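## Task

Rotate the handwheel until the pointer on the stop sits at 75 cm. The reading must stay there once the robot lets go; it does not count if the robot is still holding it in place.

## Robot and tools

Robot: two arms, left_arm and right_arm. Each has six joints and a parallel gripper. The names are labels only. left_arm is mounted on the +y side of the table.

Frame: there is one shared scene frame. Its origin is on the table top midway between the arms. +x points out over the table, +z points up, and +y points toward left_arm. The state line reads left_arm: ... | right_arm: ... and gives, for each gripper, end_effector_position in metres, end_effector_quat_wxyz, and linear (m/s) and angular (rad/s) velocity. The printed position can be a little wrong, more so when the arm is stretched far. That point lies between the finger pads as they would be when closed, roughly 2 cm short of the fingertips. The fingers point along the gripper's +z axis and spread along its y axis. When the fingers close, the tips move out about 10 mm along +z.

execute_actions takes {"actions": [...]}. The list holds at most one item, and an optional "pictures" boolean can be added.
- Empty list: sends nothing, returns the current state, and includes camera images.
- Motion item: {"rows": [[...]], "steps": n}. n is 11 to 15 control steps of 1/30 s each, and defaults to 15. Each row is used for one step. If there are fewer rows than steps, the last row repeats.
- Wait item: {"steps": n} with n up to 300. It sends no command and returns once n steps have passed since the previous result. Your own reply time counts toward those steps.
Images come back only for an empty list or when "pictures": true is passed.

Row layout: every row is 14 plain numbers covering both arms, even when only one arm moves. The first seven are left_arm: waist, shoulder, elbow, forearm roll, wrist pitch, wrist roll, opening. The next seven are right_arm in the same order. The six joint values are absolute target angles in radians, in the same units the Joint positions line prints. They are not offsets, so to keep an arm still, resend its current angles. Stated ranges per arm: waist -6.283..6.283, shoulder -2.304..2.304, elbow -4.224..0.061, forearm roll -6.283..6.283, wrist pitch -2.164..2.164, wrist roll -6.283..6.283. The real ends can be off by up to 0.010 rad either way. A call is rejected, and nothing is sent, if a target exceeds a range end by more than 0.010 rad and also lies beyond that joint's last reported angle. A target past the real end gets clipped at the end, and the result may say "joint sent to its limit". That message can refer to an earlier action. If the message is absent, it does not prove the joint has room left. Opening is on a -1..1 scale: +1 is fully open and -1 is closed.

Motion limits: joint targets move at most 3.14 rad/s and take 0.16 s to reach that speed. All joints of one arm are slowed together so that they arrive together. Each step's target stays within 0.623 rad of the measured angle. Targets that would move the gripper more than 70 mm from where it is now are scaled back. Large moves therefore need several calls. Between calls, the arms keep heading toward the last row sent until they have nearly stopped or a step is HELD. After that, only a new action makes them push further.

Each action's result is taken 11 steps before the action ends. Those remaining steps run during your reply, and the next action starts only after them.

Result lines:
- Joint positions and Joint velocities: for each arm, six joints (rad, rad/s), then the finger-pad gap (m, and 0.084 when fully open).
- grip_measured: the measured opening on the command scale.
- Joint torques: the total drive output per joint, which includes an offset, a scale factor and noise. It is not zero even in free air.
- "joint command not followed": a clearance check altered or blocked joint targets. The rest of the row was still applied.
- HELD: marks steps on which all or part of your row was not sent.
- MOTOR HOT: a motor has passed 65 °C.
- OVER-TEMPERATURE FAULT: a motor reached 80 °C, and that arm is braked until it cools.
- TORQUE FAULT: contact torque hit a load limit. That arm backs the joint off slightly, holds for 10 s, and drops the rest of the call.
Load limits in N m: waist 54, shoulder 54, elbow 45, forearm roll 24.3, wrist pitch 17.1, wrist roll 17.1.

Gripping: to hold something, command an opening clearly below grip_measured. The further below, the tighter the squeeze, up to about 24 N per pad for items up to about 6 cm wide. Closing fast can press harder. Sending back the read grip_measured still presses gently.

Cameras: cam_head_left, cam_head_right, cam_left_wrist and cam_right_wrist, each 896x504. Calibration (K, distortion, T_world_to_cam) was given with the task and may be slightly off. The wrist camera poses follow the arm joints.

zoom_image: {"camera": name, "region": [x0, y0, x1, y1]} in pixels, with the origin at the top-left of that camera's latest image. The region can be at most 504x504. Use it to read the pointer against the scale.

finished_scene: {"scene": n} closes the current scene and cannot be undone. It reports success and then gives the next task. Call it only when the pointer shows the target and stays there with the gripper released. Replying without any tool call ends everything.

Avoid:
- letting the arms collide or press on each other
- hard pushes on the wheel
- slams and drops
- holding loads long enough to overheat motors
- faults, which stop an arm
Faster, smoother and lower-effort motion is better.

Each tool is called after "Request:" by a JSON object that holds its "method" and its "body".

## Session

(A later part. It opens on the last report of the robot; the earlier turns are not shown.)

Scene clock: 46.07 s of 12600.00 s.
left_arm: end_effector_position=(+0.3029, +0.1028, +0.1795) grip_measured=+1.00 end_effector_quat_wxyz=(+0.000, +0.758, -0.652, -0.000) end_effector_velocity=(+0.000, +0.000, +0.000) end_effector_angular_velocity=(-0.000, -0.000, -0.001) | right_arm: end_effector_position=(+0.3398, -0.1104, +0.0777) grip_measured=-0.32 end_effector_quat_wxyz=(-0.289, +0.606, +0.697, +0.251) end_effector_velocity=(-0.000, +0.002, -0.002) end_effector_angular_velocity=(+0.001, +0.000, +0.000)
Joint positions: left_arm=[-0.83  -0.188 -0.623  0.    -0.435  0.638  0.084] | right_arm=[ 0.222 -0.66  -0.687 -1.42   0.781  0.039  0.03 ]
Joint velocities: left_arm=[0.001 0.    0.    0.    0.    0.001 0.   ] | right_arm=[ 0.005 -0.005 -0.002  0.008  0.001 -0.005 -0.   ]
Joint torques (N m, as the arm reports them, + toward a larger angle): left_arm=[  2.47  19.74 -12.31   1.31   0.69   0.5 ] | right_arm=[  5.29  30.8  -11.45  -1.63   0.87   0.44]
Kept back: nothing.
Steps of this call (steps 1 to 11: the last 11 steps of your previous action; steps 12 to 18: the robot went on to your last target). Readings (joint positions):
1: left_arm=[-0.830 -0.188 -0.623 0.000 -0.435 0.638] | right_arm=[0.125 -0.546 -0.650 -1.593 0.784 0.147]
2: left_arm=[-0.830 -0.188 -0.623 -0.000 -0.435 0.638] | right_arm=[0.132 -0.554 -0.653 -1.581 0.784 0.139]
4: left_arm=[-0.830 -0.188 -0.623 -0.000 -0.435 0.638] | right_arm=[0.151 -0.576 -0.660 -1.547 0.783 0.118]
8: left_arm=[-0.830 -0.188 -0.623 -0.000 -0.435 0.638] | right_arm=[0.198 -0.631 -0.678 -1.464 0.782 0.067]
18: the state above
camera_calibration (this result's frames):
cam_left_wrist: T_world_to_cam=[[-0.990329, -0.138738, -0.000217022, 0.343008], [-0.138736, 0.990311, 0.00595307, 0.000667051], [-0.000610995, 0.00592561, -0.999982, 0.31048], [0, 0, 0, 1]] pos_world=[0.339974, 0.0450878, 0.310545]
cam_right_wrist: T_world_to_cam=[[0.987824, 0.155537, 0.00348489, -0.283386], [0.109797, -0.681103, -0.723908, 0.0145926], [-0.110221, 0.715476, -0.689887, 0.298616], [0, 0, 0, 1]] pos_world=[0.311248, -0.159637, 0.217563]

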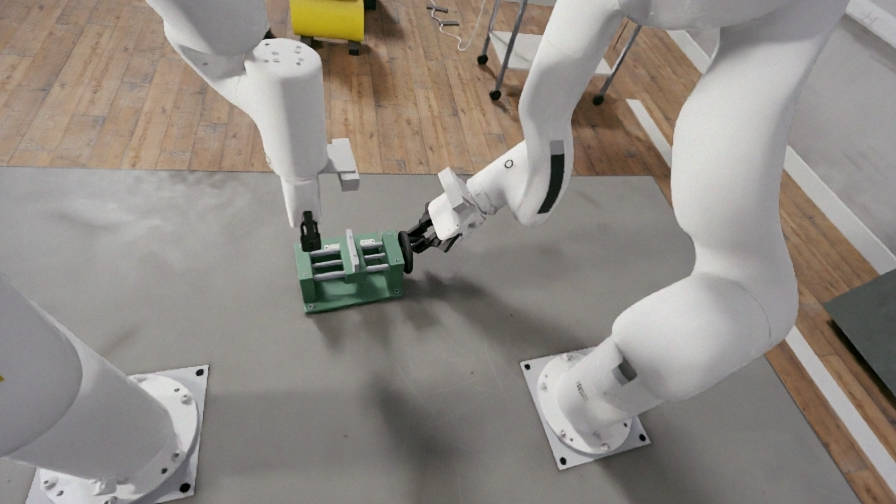

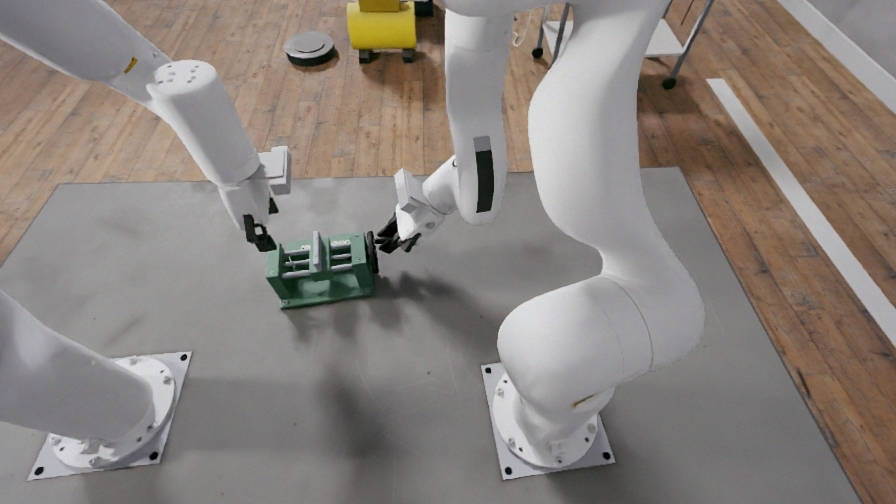

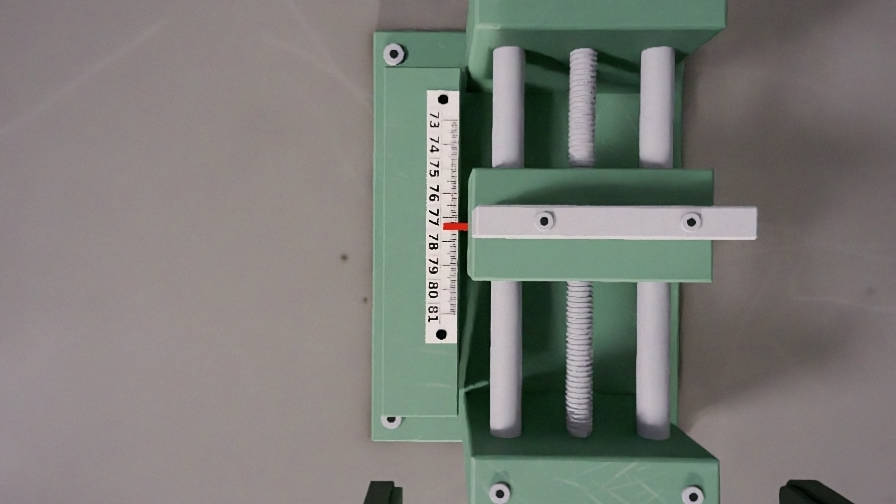

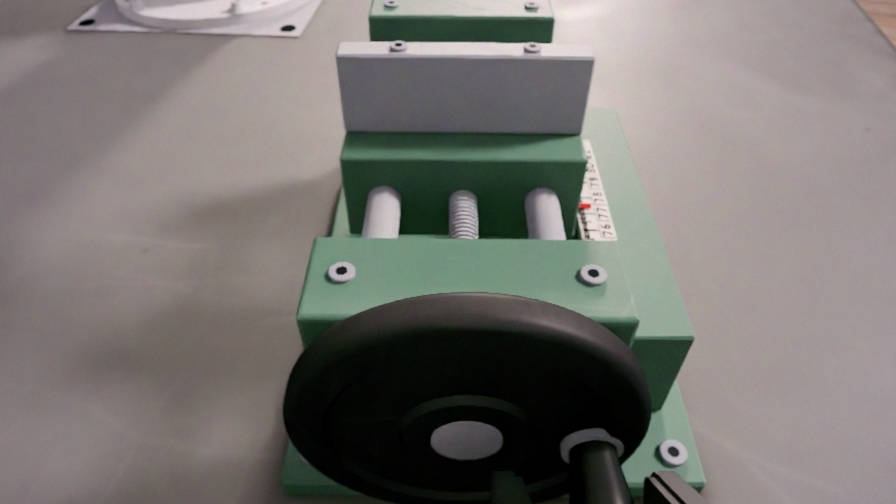

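Request:
{"method": "execute_actions", "body": {"actions": [{"rows": [[-0.83,-0.188,-0.623,0,-0.435,0.638,1,0.2225,-0.6608,-0.6889,-1.4196,0.7806,0.0393,-0.35],[-0.83,-0.188,-0.623,0,-0.435,0.638,1,0.2225,-0.6608,-0.6889,-1.4196,0.7806,0.0393,-0.4],[-0.83,-0.188,-0.623,0,-0.435,0.638,1,0.2225,-0.6608,-0.6889,-1.4196,0.7806,0.0393,-0.45],[-0.83,-0.188,-0.623,0,-0.435,0.638,1,0.2225,-0.6608,-0.6889,-1.4196,0.7806,0.0393,-0.49],[-0.83,-0.188,-0.623,0,-0.435,0.638,1,0.2225,-0.6608,-0.6889,-1.4196,0.7806,0.0393,-0.53],[-0.83,-0.188,-0.623,0,-0.435,0.638,1,0.2225,-0.6608,-0.6889,-1.4196,0.7806,0.0393,-0.56],[-0.83,-0.188,-0.623,0,-0.435,0.638,1,0.2225,-0.6608,-0.6889,-1.4196,0.7806,0.0393,-0.58],[-0.83,-0.188,-0.623,0,-0.435,0.638,1,0.2225,-0.6608,-0.6889,-1.4196,0.7806,0.0393,-0.6],[-0.83,-0.188,-0.623,0,-0.435,0.638,1,0.2225,-0.6608,-0.6889,-1.4196,0.7806,0.0393,-0.62],[-0.83,-0.188,-0.623,0,-0.435,0.638,1,0.2225,-0.6608,-0.6889,-1.4196,0.7806,0.0393,-0.64],[-0.83,-0.188,-0.623,0,-0.435,0.638,1,0.2225,-0.6608,-0.6889,-1.4196,0.7806,0.0393,-0.66],[-0.83,-0.188,-0.623,0,-0.435,0.638,1,0.2225,-0.6608,-0.6889,-1.4196,0.7806,0.0393,-0.68]], "steps": 15}]}}

Request:
{"method": "execute_actions", "body": {"actions": [{"steps": 16}], "pictures": true}}

Scene clock: 50.23 s of 12600.00 s.
left_arm: end_effector_position=(+0.3029, +0.1028, +0.1795) grip_measured=+1.00 end_effector_quat_wxyz=(+0.000, +0.758, -0.652, -0.000) end_effector_velocity=(-0.000, +0.000, -0.000) end_effector_angular_velocity=(+0.000, +0.000, +0.001) | right_arm: end_effector_position=(+0.3400, -0.1101, +0.0774) grip_measured=-0.46 end_effector_quat_wxyz=(-0.289, +0.606, +0.697, +0.251) end_effector_velocity=(+0.003, +0.000, -0.000) end_effector_angular_velocity=(-0.000, -0.001, -0.001)
Joint positions: left_arm=[-0.83  -0.188 -0.623  0.    -0.435  0.638  0.084] | right_arm=[ 0.223 -0.661 -0.688 -1.419  0.781  0.039  0.024]
Joint velocities: left_arm=[ 0.001  0.     0.001 -0.    -0.    -0.001 -0.   ] | right_arm=[-0.002 -0.003 -0.007 -0.004 -0.001  0.004 -0.055]
Joint torques (N m, as the arm reports them, + toward a larger angle): left_arm=[  1.81  18.95 -12.47   1.37   0.77   0.34] | right_arm=[  6.75  31.62 -11.51  -2.24   0.86   0.56]
Steps of this call (steps 1 to 15: the robot went on to your last target; steps 16 to 121: nothing new was sent; steps 122 to 125: the first 4 steps of this action). Readings (joint positions):
122: left_arm=[-0.830 -0.188 -0.623 0.000 -0.435 0.638] | right_arm=[0.223 -0.660 -0.688 -1.419 0.781 0.038]
123: left_arm=[-0.830 -0.188 -0.623 -0.000 -0.435 0.638] | right_arm=[0.223 -0.660 -0.688 -1.419 0.781 0.038]
125: the state above

Scene clock: 50.77 s of 12600.00 s.
left_arm: end_effector_position=(+0.3029, +0.1028, +0.1795) grip_measured=+1.00 end_effector_quat_wxyz=(+0.000, +0.758, -0.652, -0.000) end_effector_velocity=(+0.000, -0.000, +0.000) end_effector_angular_velocity=(-0.000, -0.000, -0.000) | right_arm: end_effector_position=(+0.3403, -0.1101, +0.0774) grip_measured=-0.65 end_effector_quat_wxyz=(-0.289, +0.606, +0.697, +0.251) end_effector_velocity=(+0.000, +0.000, -0.000) end_effector_angular_velocity=(-0.000, -0.001, +0.001)
Joint positions: left_arm=[-0.83  -0.188 -0.623  0.    -0.435  0.638  0.084] | right_arm=[ 0.222 -0.661 -0.689 -1.419  0.78   0.039  0.015]
Joint velocities: left_arm=[ 0. -0. -0. -0.  0.  0.  0.] | right_arm=[-0.    -0.    -0.001 -0.001 -0.001 -0.     0.   ]
Joint torques (N m, as the arm reports them, + toward a larger angle): left_arm=[  2.53  19.54 -12.4    1.83   0.76   0.54] | right_arm=[ 7.74 29.79 -6.61 -3.56  1.46  0.46]
Kept back: nothing.
Steps of this call (steps 1 to 11: the last 11 steps of your previous action; steps 12 to 15: the robot went on to your last target; step 16: nothing new was sent). Readings (joint positions):
1: left_arm=[-0.830 -0.188 -0.623 0.000 -0.435 0.638] | right_arm=[0.222 -0.661 -0.689 -1.419 0.780 0.039]
2: left_arm=[-0.830 -0.188 -0.623 -0.000 -0.435 0.638] | right_arm=[0.222 -0.660 -0.690 -1.419 0.780 0.039]
4: left_arm=[-0.830 -0.188 -0.623 -0.000 -0.435 0.638] | right_arm=[0.222 -0.660 -0.691 -1.419 0.780 0.039]
8: left_arm=[-0.830 -0.188 -0.623 -0.000 -0.435 0.638] | right_arm=[0.222 -0.661 -0.689 -1.419 0.780 0.039]
16: the state above
All arms were judged still, so your last target was given up. Only a new action makes them travel on or press farther. Fingers that are still opening or closing keep moving.
camera_calibration (this result's frames):
cam_left_wrist: T_world_to_cam=[[-0.990329, -0.138738, -0.000216869, 0.343008], [-0.138737, 0.990311, 0.00595333, 0.000666922], [-0.000611182, 0.00592584, -0.999982, 0.31048], [0, 0, 0, 1]] pos_world=[0.339974, 0.0450879, 0.310545]
cam_right_wrist: T_world_to_cam=[[0.98784, 0.155436, 0.0033273, -0.283882], [0.109665, -0.681467, -0.723586, 0.0144348], [-0.110204, 0.715152, -0.690227, 0.298238], [0, 0, 0, 1]] pos_world=[0.311714, -0.159323, 0.217241]

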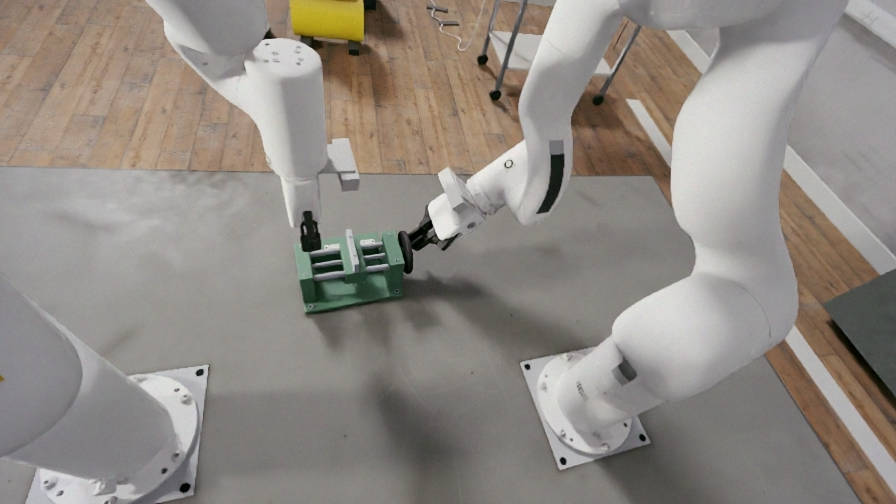

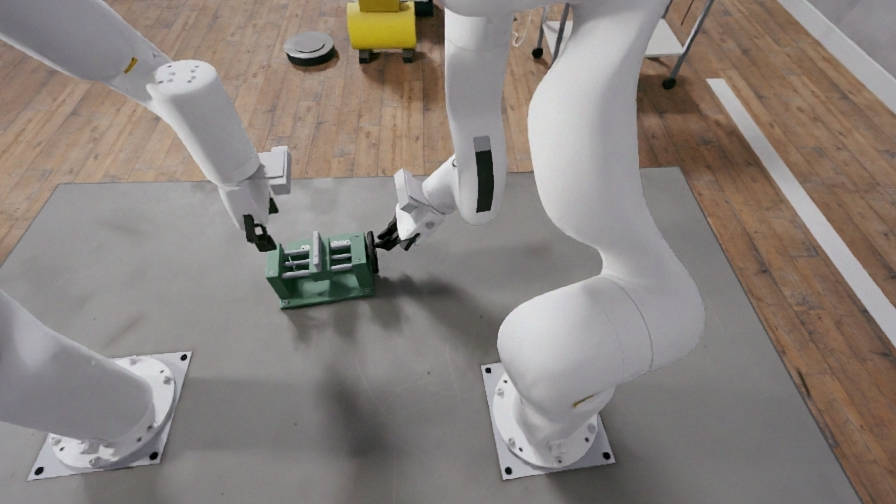

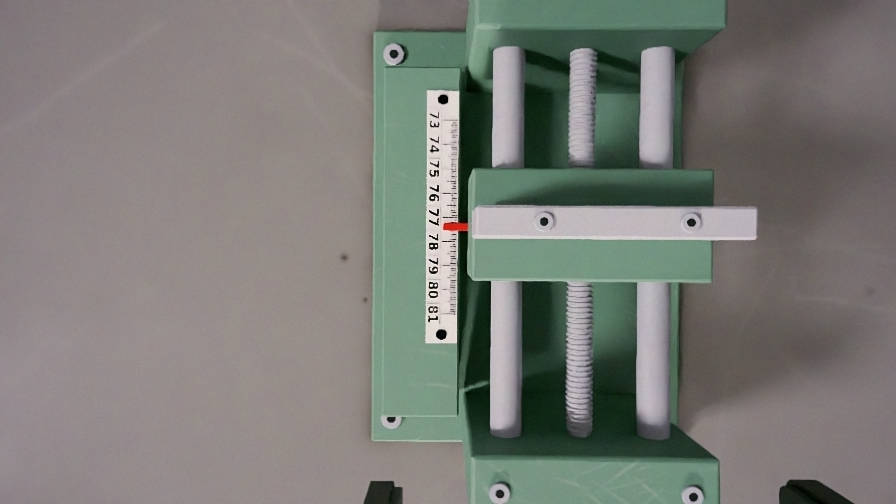

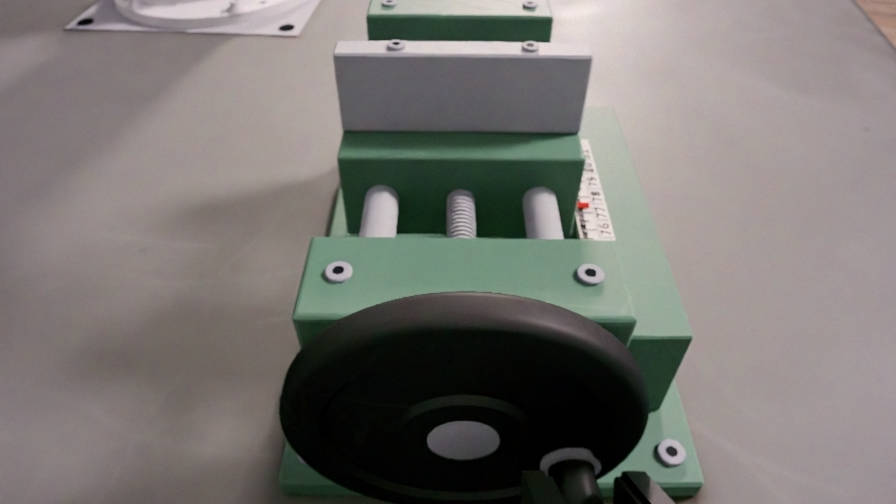

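Request:
{"method": "zoom_image", "body": {"camera": "cam_right_wrist", "region": [420, 384, 720, 504]}}

Request:
{"method": "zoom_image", "body": {"camera": "cam_head_left", "region": [385, 200, 475, 285]}}

Request:
{"method": "zoom_image", "body": {"camera": "cam_head_right", "region": [350, 200, 440, 285]}}

Region (420, 384, 720, 504) of cam_right_wrist's 896x504 image, scaled by 1.680, with more detail than that image has; it fills the top 202 rows of this view, and the rest is white.

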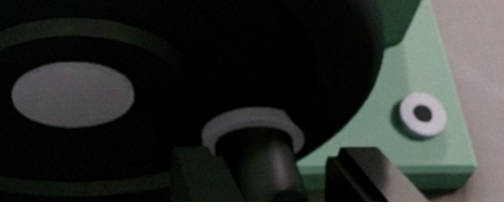

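Region (385, 200, 475, 285) of cam_head_left's 896x504 image, scaled by 5.600, with more detail than that image has.

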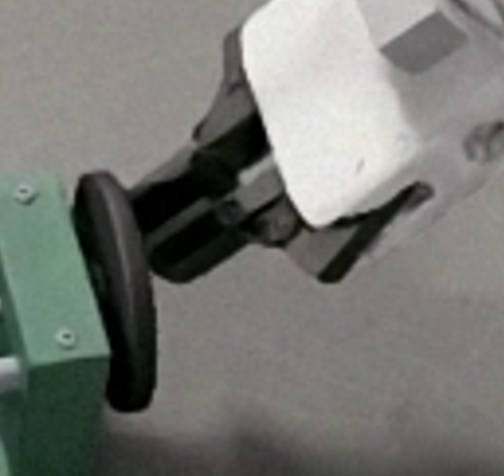

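Region (350, 200, 440, 285) of cam_head_right's 896x504 image, scaled by 5.600, with more detail than that image has.

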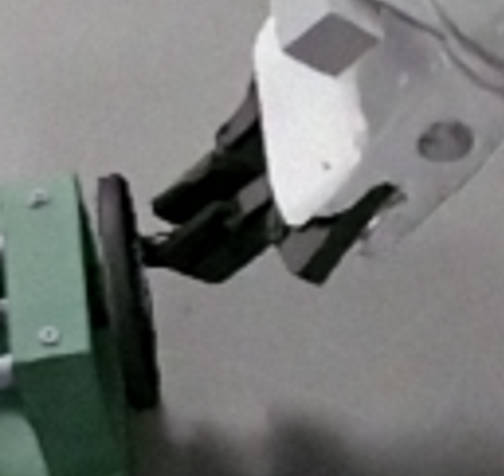

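Request:
{"method": "execute_actions", "body": {"actions": [{"rows": [[-0.83,-0.188,-0.623,0,-0.435,0.638,1,0.2225,-0.6608,-0.6889,-1.4196,0.7806,0.0393,-0.6],[-0.83,-0.188,-0.623,0,-0.435,0.638,1,0.2225,-0.6608,-0.6889,-1.4196,0.7806,0.0393,-0.55],[-0.83,-0.188,-0.623,0,-0.435,0.638,1,0.2225,-0.6625,-0.6894,-1.4184,0.7808,0.0376,-0.52],[-0.83,-0.188,-0.623,0,-0.435,0.638,1,0.2225,-0.666,-0.6903,-1.4158,0.7812,0.034,-0.52],[-0.83,-0.188,-0.623,0,-0.435,0.638,1,0.2225,-0.6705,-0.6916,-1.4126,0.7817,0.0295,-0.52],[-0.83,-0.188,-0.623,0,-0.435,0.638,1,0.2225,-0.675,-0.6928,-1.4093,0.7822,0.0249,-0.52],[-0.83,-0.188,-0.623,0,-0.435,0.638,1,0.2225,-0.679,-0.6939,-1.4064,0.7827,0.0208,-0.52],[-0.83,-0.188,-0.623,0,-0.435,0.638,1,0.2225,-0.6817,-0.6947,-1.4045,0.783,0.0181,-0.52],[-0.83,-0.188,-0.623,0,-0.435,0.638,1,0.2225,-0.6828,-0.695,-1.4037,0.7831,0.017,-0.52],[-0.83,-0.188,-0.623,0,-0.435,0.638,1,0.2225,-0.6828,-0.695,-1.4037,0.7831,0.017,-0.52],[-0.83,-0.188,-0.623,0,-0.435,0.638,1,0.2225,-0.6828,-0.695,-1.4037,0.7831,0.017,-0.54],[-0.83,-0.188,-0.623,0,-0.435,0.638,1,0.2225,-0.6828,-0.695,-1.4037,0.7831,0.017,-0.56],[-0.83,-0.188,-0.623,0,-0.435,0.638,1,0.2225,-0.6828,-0.695,-1.4037,0.7831,0.017,-0.58],[-0.83,-0.188,-0.623,0,-0.435,0.638,1,0.2225,-0.6828,-0.695,-1.4037,0.7831,0.017,-0.6],[-0.83,-0.188,-0.623,0,-0.435,0.638,1,0.2225,-0.6828,-0.695,-1.4037,0.7831,0.017,-0.62]], "steps": 15}]}}

Request:
{"method": "execute_actions", "body": {"actions": [{"rows": [[-0.83,-0.188,-0.623,0,-0.435,0.638,1,0.2225,-0.6828,-0.695,-1.4037,0.7831,0.017,-0.64],[-0.83,-0.188,-0.623,0,-0.435,0.638,1,0.2225,-0.6828,-0.695,-1.4037,0.7831,0.017,-0.66],[-0.83,-0.188,-0.623,0,-0.435,0.638,1,0.2225,-0.6828,-0.695,-1.4037,0.7831,0.017,-0.68],[-0.83,-0.188,-0.623,0,-0.435,0.638,1,0.2225,-0.6828,-0.695,-1.4037,0.7831,0.017,-0.7]], "steps": 11}]}}

Request:
{"method": "execute_actions", "body": {"actions": [{"steps": 11}], "pictures": true}}

Scene clock: 63.00 s of 12600.00 s.
left_arm: end_effector_position=(+0.3029, +0.1028, +0.1795) grip_measured=+1.00 end_effector_quat_wxyz=(+0.000, +0.758, -0.652, -0.000) end_effector_velocity=(-0.000, -0.000, -0.000) end_effector_angular_velocity=(-0.000, -0.000, +0.000) | right_arm: end_effector_position=(+0.3386, -0.1101, +0.0771) grip_measured=-0.55 end_effector_quat_wxyz=(-0.290, +0.606, +0.697, +0.250) end_effector_velocity=(-0.007, +0.000, -0.008) end_effector_angular_velocity=(+0.002, +0.010, +0.008)
Joint positions: left_arm=[-0.83  -0.188 -0.623 -0.    -0.435  0.638  0.084] | right_arm=[ 0.223 -0.661 -0.687 -1.42   0.782  0.039  0.02 ]
Joint velocities: left_arm=[-0.001 -0.    -0.    -0.     0.    -0.001 -0.   ] | right_arm=[ 0.003 -0.02   0.004  0.009  0.007 -0.019  0.017]
Joint torques (N m, as the arm reports them, + toward a larger angle): left_arm=[  2.44  19.07 -11.61   1.25   0.74   0.39] | right_arm=[  4.14  31.74 -12.28  -2.22   1.07   0.21]
Steps of this call (steps 1 to 363: nothing new was sent; steps 364 to 367: the first 4 steps of this action). Readings (joint positions):
364: left_arm=[-0.830 -0.188 -0.623 0.000 -0.435 0.638] | right_arm=[0.223 -0.661 -0.689 -1.420 0.781 0.039]
365: left_arm=[-0.830 -0.188 -0.623 0.000 -0.435 0.638] | right_arm=[0.223 -0.661 -0.689 -1.420 0.781 0.039]
367: the state above

Scene clock: 63.37 s of 12600.00 s.
left_arm: end_effector_position=(+0.3029, +0.1028, +0.1795) grip_measured=+1.00 end_effector_quat_wxyz=(+0.000, +0.758, -0.652, -0.000) end_effector_velocity=(+0.000, -0.000, +0.000) end_effector_angular_velocity=(-0.000, -0.000, +0.000) | right_arm: end_effector_position=(+0.3400, -0.1101, +0.0697) grip_measured=-0.62 end_effector_quat_wxyz=(-0.289, +0.606, +0.697, +0.251) end_effector_velocity=(+0.002, +0.000, -0.002) end_effector_angular_velocity=(+0.001, -0.005, +0.001)
Joint positions: left_arm=[-0.83  -0.188 -0.623  0.    -0.435  0.638  0.084] | right_arm=[ 0.223 -0.682 -0.695 -1.404  0.783  0.018  0.017]
Joint velocities: left_arm=[ 0. -0. -0.  0. -0. -0.  0.] | right_arm=[-0.    -0.006 -0.004  0.005  0.    -0.009 -0.027]
Joint torques (N m, as the arm reports them, + toward a larger angle): left_arm=[  0.01  18.71 -12.47   1.49   0.65   0.56] | right_arm=[  4.73  31.49 -11.1   -2.4    0.9    0.41]
Kept back: the last 11 steps of this action.
Steps of this call (steps 1 to 11: the last 11 steps of your previous action). Readings (joint positions):
1: left_arm=[-0.830 -0.188 -0.623 0.000 -0.435 0.638] | right_arm=[0.223 -0.662 -0.687 -1.420 0.783 0.038]
2: left_arm=[-0.830 -0.188 -0.623 0.000 -0.435 0.638] | right_arm=[0.223 -0.664 -0.688 -1.418 0.783 0.036]
4: left_arm=[-0.830 -0.188 -0.623 0.000 -0.435 0.638] | right_arm=[0.223 -0.671 -0.690 -1.413 0.783 0.029]
8: left_arm=[-0.830 -0.188 -0.623 -0.000 -0.435 0.638] | right_arm=[0.223 -0.681 -0.694 -1.406 0.783 0.019]
11: the state above

Scene clock: 63.73 s of 12600.00 s.
left_arm: end_effector_position=(+0.3029, +0.1028, +0.1795) grip_measured=+1.00 end_effector_quat_wxyz=(+0.000, +0.758, -0.652, -0.000) end_effector_velocity=(+0.000, -0.000, +0.000) end_effector_angular_velocity=(-0.001, -0.001, -0.000) | right_arm: end_effector_position=(+0.3403, -0.1101, +0.0696) grip_measured=-0.65 end_effector_quat_wxyz=(-0.289, +0.606, +0.697, +0.251) end_effector_velocity=(-0.001, +0.000, -0.000) end_effector_angular_velocity=(+0.000, +0.002, -0.001)
Joint positions: left_arm=[-0.83  -0.188 -0.623  0.    -0.435  0.638  0.084] | right_arm=[ 0.222 -0.683 -0.695 -1.404  0.783  0.017  0.015]
Joint velocities: left_arm=[ 0.    -0.    -0.001 -0.     0.     0.     0.   ] | right_arm=[0.    0.    0.001 0.    0.001 0.001 0.   ]
Joint torques (N m, as the arm reports them, + toward a larger angle): left_arm=[  2.18  19.26 -13.06   2.07   0.59   0.6 ] | right_arm=[  6.18  31.78 -10.44  -2.54   0.87   0.42]
Kept back: nothing.
Steps of this call (steps 1 to 11: the last 11 steps of your previous action). Readings (joint positions):
1: left_arm=[-0.830 -0.188 -0.623 -0.000 -0.435 0.638] | right_arm=[0.223 -0.682 -0.695 -1.404 0.783 0.017]
2: left_arm=[-0.830 -0.188 -0.623 0.000 -0.435 0.638] | right_arm=[0.222 -0.682 -0.695 -1.404 0.783 0.017]
4: left_arm=[-0.830 -0.188 -0.623 -0.000 -0.435 0.638] | right_arm=[0.222 -0.682 -0.695 -1.404 0.783 0.017]
8: left_arm=[-0.830 -0.188 -0.623 -0.000 -0.435 0.638] | right_arm=[0.222 -0.683 -0.695 -1.404 0.783 0.017]
11: the state above
camera_calibration (this result's frames):
cam_left_wrist: T_world_to_cam=[[-0.990329, -0.138738, -0.000216942, 0.343008], [-0.138736, 0.990311, 0.00595321, 0.000666945], [-0.000611095, 0.00592574, -0.999982, 0.31048], [0, 0, 0, 1]] pos_world=[0.339974, 0.0450879, 0.310545]
cam_right_wrist: T_world_to_cam=[[0.987837, 0.155457, 0.00335793, -0.283831], [0.109664, -0.681217, -0.723822, 0.00889702], [-0.110236, 0.715386, -0.689979, 0.292849], [0, 0, 0, 1]] pos_world=[0.311685, -0.159316, 0.209452]

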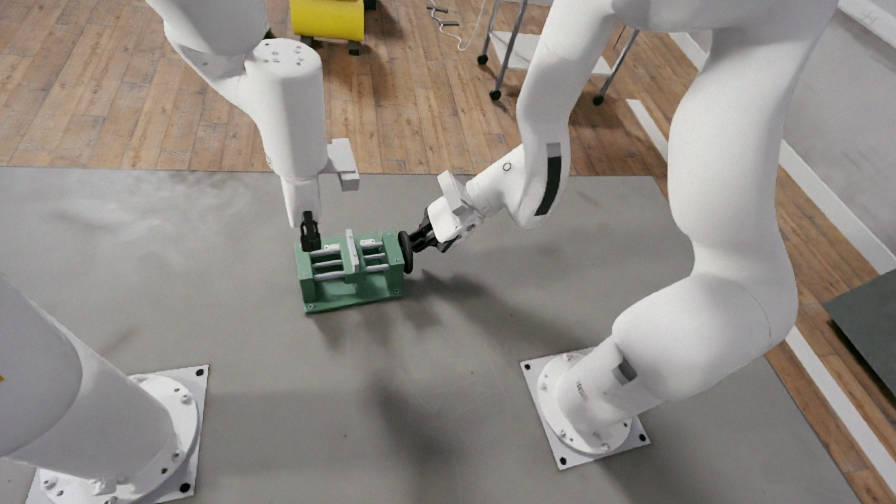

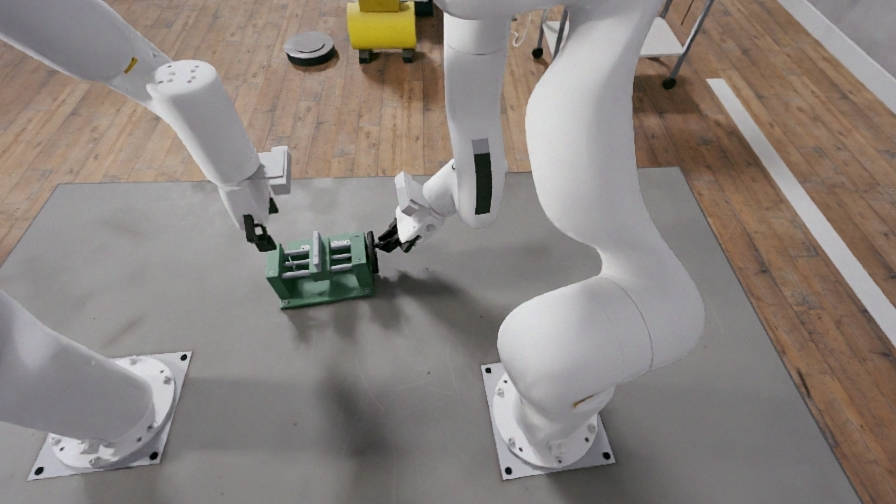

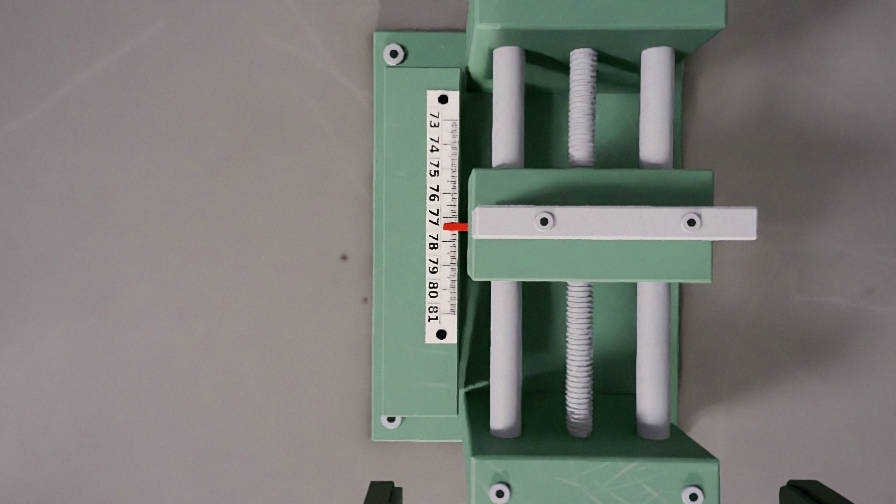

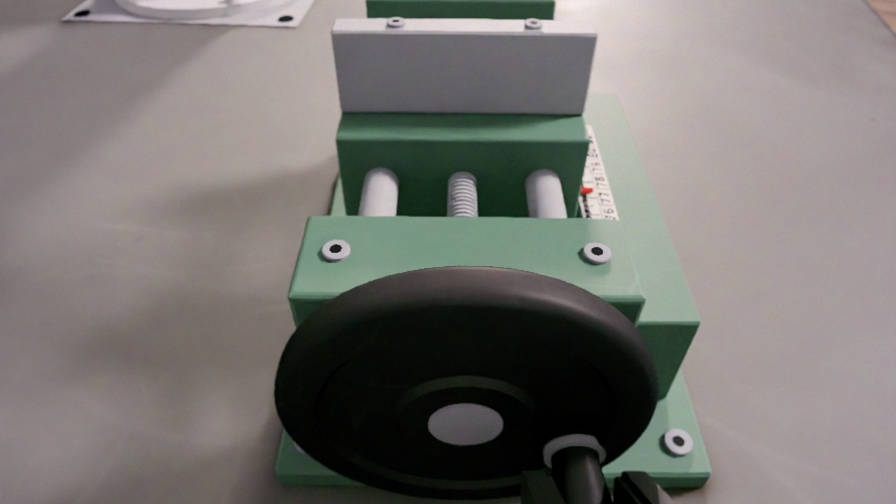

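Request:
{"method": "execute_actions", "body": {"actions": [{"rows": [[-0.83,-0.188,-0.623,0,-0.435,0.638,1,0.223,-0.6858,-0.6937,-1.399,0.7838,0.011,-0.7],[-0.83,-0.188,-0.623,0,-0.435,0.638,1,0.2237,-0.6922,-0.6917,-1.3898,0.7852,-0.0009,-0.7],[-0.83,-0.188,-0.623,0,-0.435,0.638,1,0.2247,-0.6972,-0.688,-1.3804,0.7869,-0.0129,-0.7],[-0.83,-0.188,-0.623,0,-0.435,0.638,1,0.2257,-0.7021,-0.6843,-1.3709,0.7885,-0.0249,-0.7],[-0.83,-0.188,-0.623,0,-0.435,0.638,1,0.227,-0.7054,-0.6791,-1.3615,0.7904,-0.0365,-0.7],[-0.83,-0.188,-0.623,0,-0.435,0.638,1,0.2283,-0.7086,-0.6738,-1.3521,0.7922,-0.0481,-0.7],[-0.83,-0.188,-0.623,0,-0.435,0.638,1,0.2298,-0.71,-0.6672,-1.343,0.7941,-0.0589,-0.7],[-0.83,-0.188,-0.623,0,-0.435,0.638,1,0.2312,-0.7113,-0.6606,-1.334,0.796,-0.0697,-0.7],[-0.83,-0.188,-0.623,0,-0.435,0.638,1,0.2329,-0.7107,-0.6529,-1.3257,0.7978,-0.0792,-0.7],[-0.83,-0.188,-0.623,0,-0.435,0.638,1,0.2345,-0.7101,-0.6452,-1.3174,0.7996,-0.0888,-0.7],[-0.83,-0.188,-0.623,0,-0.435,0.638,1,0.2363,-0.7074,-0.6368,-1.3102,0.8013,-0.0966,-0.7],[-0.83,-0.188,-0.623,0,-0.435,0.638,1,0.238,-0.7047,-0.6283,-1.3031,0.8029,-0.1043,-0.7],[-0.83,-0.188,-0.623,0,-0.435,0.638,1,0.2398,-0.7,-0.6193,-1.2974,0.8042,-0.11,-0.7],[-0.83,-0.188,-0.623,0,-0.435,0.638,1,0.2416,-0.6953,-0.6104,-1.2917,0.8054,-0.1156,-0.7],[-0.83,-0.188,-0.623,0,-0.435,0.638,1,0.2433,-0.6887,-0.6014,-1.2878,0.8062,-0.1187,-0.7]], "steps": 15}]}}

Request:
{"method": "execute_actions", "body": {"actions": [{"rows": [[-0.83,-0.188,-0.623,0,-0.435,0.638,1,0.245,-0.6821,-0.5924,-1.2839,0.807,-0.1218,-0.7],[-0.83,-0.188,-0.623,0,-0.435,0.638,1,0.2465,-0.6737,-0.5838,-1.2821,0.8072,-0.1222,-0.7],[-0.83,-0.188,-0.623,0,-0.435,0.638,1,0.2481,-0.6654,-0.5752,-1.2803,0.8074,-0.1226,-0.7],[-0.83,-0.188,-0.623,0,-0.435,0.638,1,0.2494,-0.6557,-0.5673,-1.2807,0.8069,-0.1201,-0.7],[-0.83,-0.188,-0.623,0,-0.435,0.638,1,0.2507,-0.6459,-0.5594,-1.2811,0.8065,-0.1177,-0.7],[-0.83,-0.188,-0.623,0,-0.435,0.638,1,0.2517,-0.6352,-0.5526,-1.2837,0.8055,-0.1124,-0.7],[-0.83,-0.188,-0.623,0,-0.435,0.638,1,0.2528,-0.6245,-0.5458,-1.2864,0.8045,-0.1071,-0.7],[-0.83,-0.188,-0.623,0,-0.435,0.638,1,0.2534,-0.6134,-0.5405,-1.2913,0.803,-0.0992,-0.7],[-0.83,-0.188,-0.623,0,-0.435,0.638,1,0.254,-0.6022,-0.5351,-1.2961,0.8015,-0.0914,-0.7],[-0.83,-0.188,-0.623,0,-0.435,0.638,1,0.2542,-0.5911,-0.5315,-1.3029,0.7996,-0.0813,-0.7],[-0.83,-0.188,-0.623,0,-0.435,0.638,1,0.2544,-0.5837,-0.5291,-1.3075,0.7983,-0.0746,-0.7],[-0.83,-0.188,-0.623,0,-0.435,0.638,1,0.2544,-0.58,-0.5279,-1.3098,0.7977,-0.0712,-0.7]], "steps": 15}]}}

Request:
{"method": "execute_actions", "body": {"actions": [{"steps": 17}], "pictures": true}}

Scene clock: 69.00 s of 12600.00 s.
left_arm: end_effector_position=(+0.3029, +0.1028, +0.1795) grip_measured=+1.00 end_effector_quat_wxyz=(+0.000, +0.758, -0.652, -0.000) end_effector_velocity=(+0.000, -0.000, -0.000) end_effector_angular_velocity=(-0.000, -0.000, +0.000) | right_arm: end_effector_position=(+0.3388, -0.1103, +0.0673) grip_measured=-0.65 end_effector_quat_wxyz=(-0.289, +0.606, +0.698, +0.251) end_effector_velocity=(-0.035, -0.005, -0.050) end_effector_angular_velocity=(-0.002, +0.003, -0.001)
Joint positions: left_arm=[-0.83  -0.188 -0.623  0.    -0.435  0.638  0.084] | right_arm=[ 0.223 -0.688 -0.693 -1.396  0.784  0.006  0.015]
Joint velocities: left_arm=[ 0. -0. -0. -0.  0.  0.  0.] | right_arm=[ 0.015 -0.106  0.051  0.169  0.026 -0.215  0.   ]
Joint torques (N m, as the arm reports them, + toward a larger angle): left_arm=[  2.47  18.25 -13.     1.43   0.79   0.52] | right_arm=[ 8.75 21.67 -8.17 -1.93  0.8   0.27]
Steps of this call (steps 1 to 15: the robot went on to your last target; steps 16 to 154: nothing new was sent; steps 155 to 158: the first 4 steps of this action). Readings (joint positions):
155: left_arm=[-0.830 -0.188 -0.623 0.000 -0.435 0.638] | right_arm=[0.223 -0.683 -0.695 -1.404 0.783 0.017]
156: left_arm=[-0.830 -0.188 -0.623 -0.000 -0.435 0.638] | right_arm=[0.223 -0.683 -0.695 -1.403 0.783 0.016]
158: the state above

Scene clock: 69.50 s of 12600.00 s.
left_arm: end_effector_position=(+0.3029, +0.1028, +0.1795) grip_measured=+1.00 end_effector_quat_wxyz=(+0.000, +0.758, -0.652, -0.000) end_effector_velocity=(+0.000, -0.000, +0.000) end_effector_angular_velocity=(-0.000, -0.000, -0.000) | right_arm: end_effector_position=(+0.2968, -0.1161, +0.0563) grip_measured=-0.65 end_effector_quat_wxyz=(-0.289, +0.606, +0.697, +0.251) end_effector_velocity=(-0.087, -0.013, +0.045) end_effector_angular_velocity=(-0.002, -0.000, +0.001)
Joint positions: left_arm=[-0.83  -0.188 -0.623 -0.    -0.435  0.638  0.084] | right_arm=[ 0.244 -0.683 -0.596 -1.288  0.806 -0.117  0.015]
Joint velocities: left_arm=[ 0. -0. -0. -0.  0.  0. -0.] | right_arm=[ 0.049  0.21   0.262  0.095  0.016 -0.068 -0.   ]
Joint torques (N m, as the arm reports them, + toward a larger angle): left_arm=[  2.29  20.74 -11.77   1.95   0.71   0.28] | right_arm=[  2.    36.87 -11.05  -2.7    0.89   0.09]
Steps of this call (steps 1 to 11: the last 11 steps of your previous action; steps 12 to 15: the first 4 steps of this action). Readings (joint positions):
12: left_arm=[-0.830 -0.188 -0.623 -0.000 -0.435 0.638] | right_arm=[0.239 -0.700 -0.622 -1.302 0.803 -0.105]
13: left_arm=[-0.830 -0.188 -0.623 0.000 -0.435 0.638] | right_arm=[0.241 -0.695 -0.613 -1.296 0.805 -0.110]
15: the state above

Scene clock: 70.07 s of 12600.00 s.
left_arm: end_effector_position=(+0.3029, +0.1028, +0.1795) grip_measured=+1.00 end_effector_quat_wxyz=(+0.000, +0.758, -0.652, -0.000) end_effector_velocity=(+0.000, -0.000, +0.000) end_effector_angular_velocity=(-0.000, -0.000, -0.000) | right_arm: end_effector_position=(+0.2795, -0.1186, +0.0839) grip_measured=-0.65 end_effector_quat_wxyz=(-0.289, +0.606, +0.697, +0.251) end_effector_velocity=(-0.001, -0.000, +0.001) end_effector_angular_velocity=(-0.002, -0.000, +0.001)
Joint positions: left_arm=[-0.83  -0.188 -0.623  0.    -0.435  0.638  0.084] | right_arm=[ 0.254 -0.581 -0.528 -1.31   0.798 -0.072  0.015]
Joint velocities: left_arm=[-0. -0. -0. -0.  0.  0.  0.] | right_arm=[ 0.     0.006  0.003 -0.003 -0.002  0.004 -0.   ]
Joint torques (N m, as the arm reports them, + toward a larger angle): left_arm=[  4.37  19.27 -12.52   1.01   0.74   0.55] | right_arm=[  1.96  31.23 -14.68  -1.36   0.64   0.44]
Kept back: nothing.
Steps of this call (steps 1 to 11: the last 11 steps of your previous action; steps 12 to 17: the robot went on to your last target). Readings (joint positions):
1: left_arm=[-0.830 -0.188 -0.623 0.000 -0.435 0.638] | right_arm=[0.246 -0.675 -0.587 -1.285 0.807 -0.119]
2: left_arm=[-0.830 -0.188 -0.623 0.000 -0.435 0.638] | right_arm=[0.247 -0.667 -0.579 -1.284 0.807 -0.119]
4: left_arm=[-0.830 -0.188 -0.623 0.000 -0.435 0.638] | right_arm=[0.250 -0.649 -0.563 -1.284 0.806 -0.115]
8: left_arm=[-0.830 -0.188 -0.623 -0.000 -0.435 0.638] | right_arm=[0.254 -0.607 -0.539 -1.297 0.802 -0.092]
17: the state above
camera_calibration (this result's frames):
cam_left_wrist: T_world_to_cam=[[-0.990329, -0.138738, -0.000216909, 0.343008], [-0.138737, 0.990311, 0.00595321, 0.000666987], [-0.000611128, 0.00592573, -0.999982, 0.31048], [0, 0, 0, 1]] pos_world=[0.339973, 0.0450878, 0.310545]
cam_right_wrist: T_world_to_cam=[[0.98779, 0.155769, 0.0027594, -0.222443], [0.109415, -0.681011, -0.724052, 0.0202205], [-0.110906, 0.715513, -0.689739, 0.302273], [0, 0, 0, 1]] pos_world=[0.251038, -0.16786, 0.223744]

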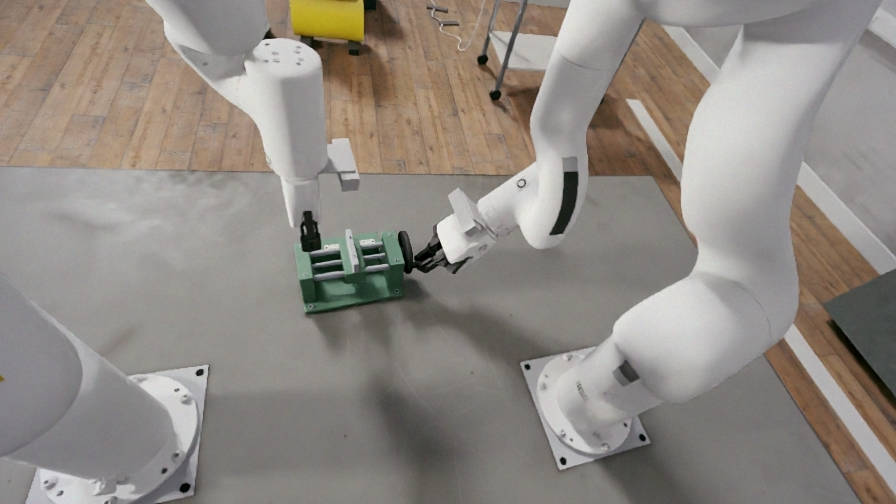

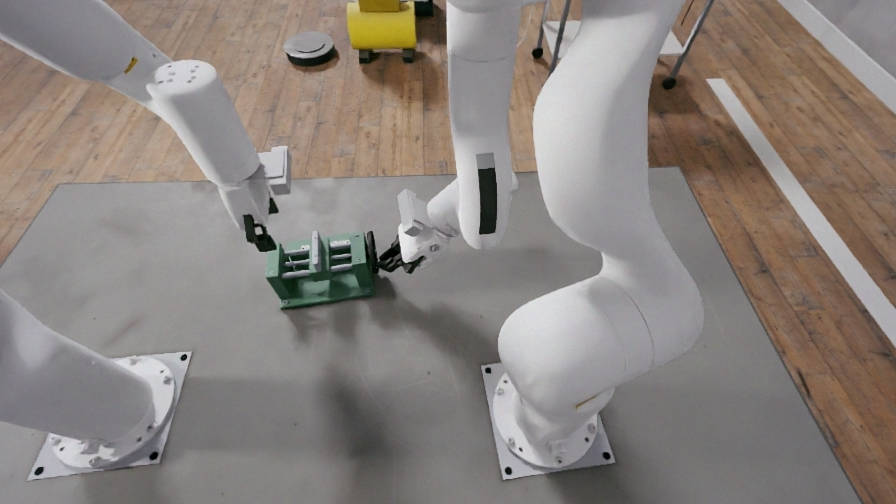

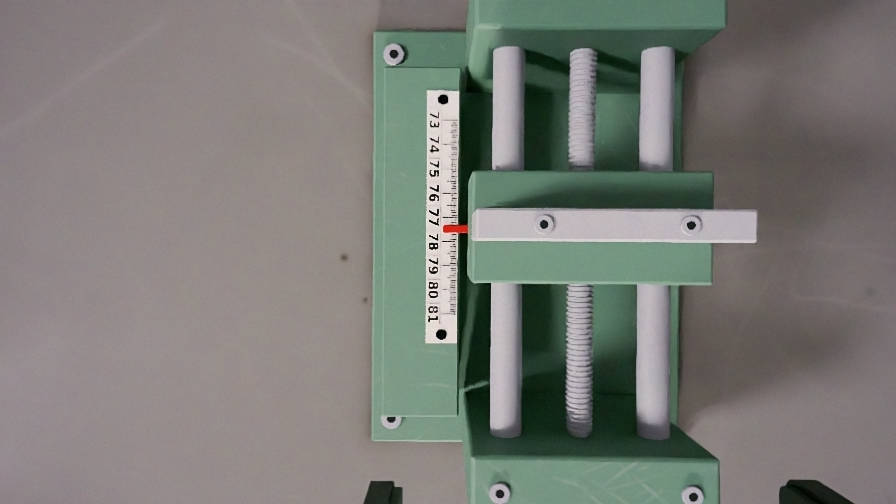

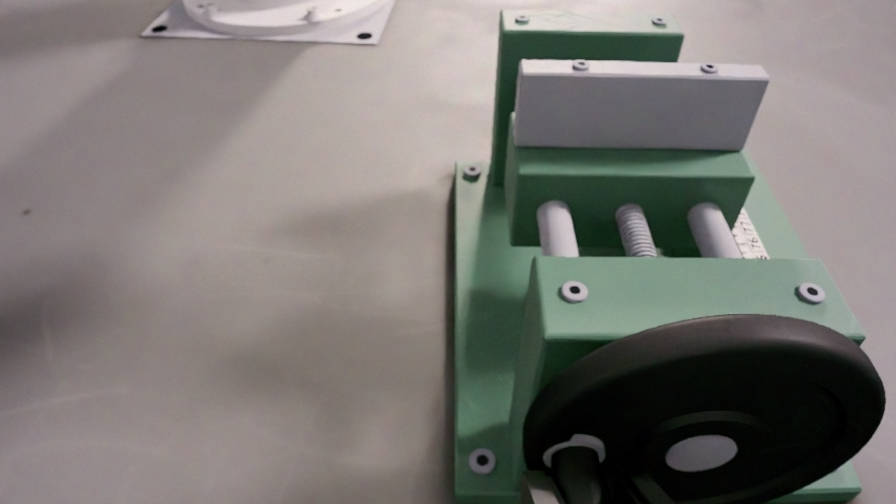

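Request:
{"method": "zoom_image", "body": {"camera": "cam_left_wrist", "region": [400, 80, 520, 260]}}

Request:
{"method": "zoom_image", "body": {"camera": "cam_right_wrist", "region": [500, 384, 800, 504]}}

Region (400, 80, 520, 260) of cam_left_wrist's 896x504 image, scaled by 2.800, with more detail than that image has.

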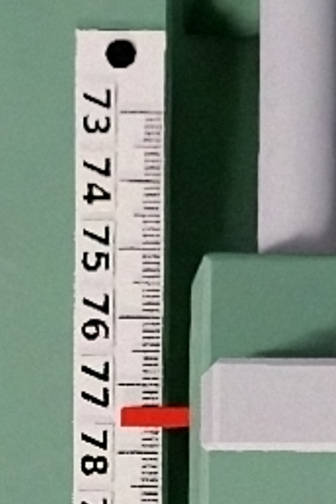

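Region (500, 384, 800, 504) of cam_right_wrist's 896x504 image, scaled by 1.680, with more detail than that image has; it fills the top 202 rows of this view, and the rest is white.

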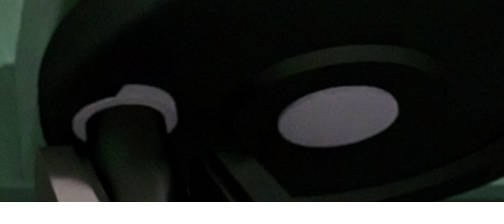

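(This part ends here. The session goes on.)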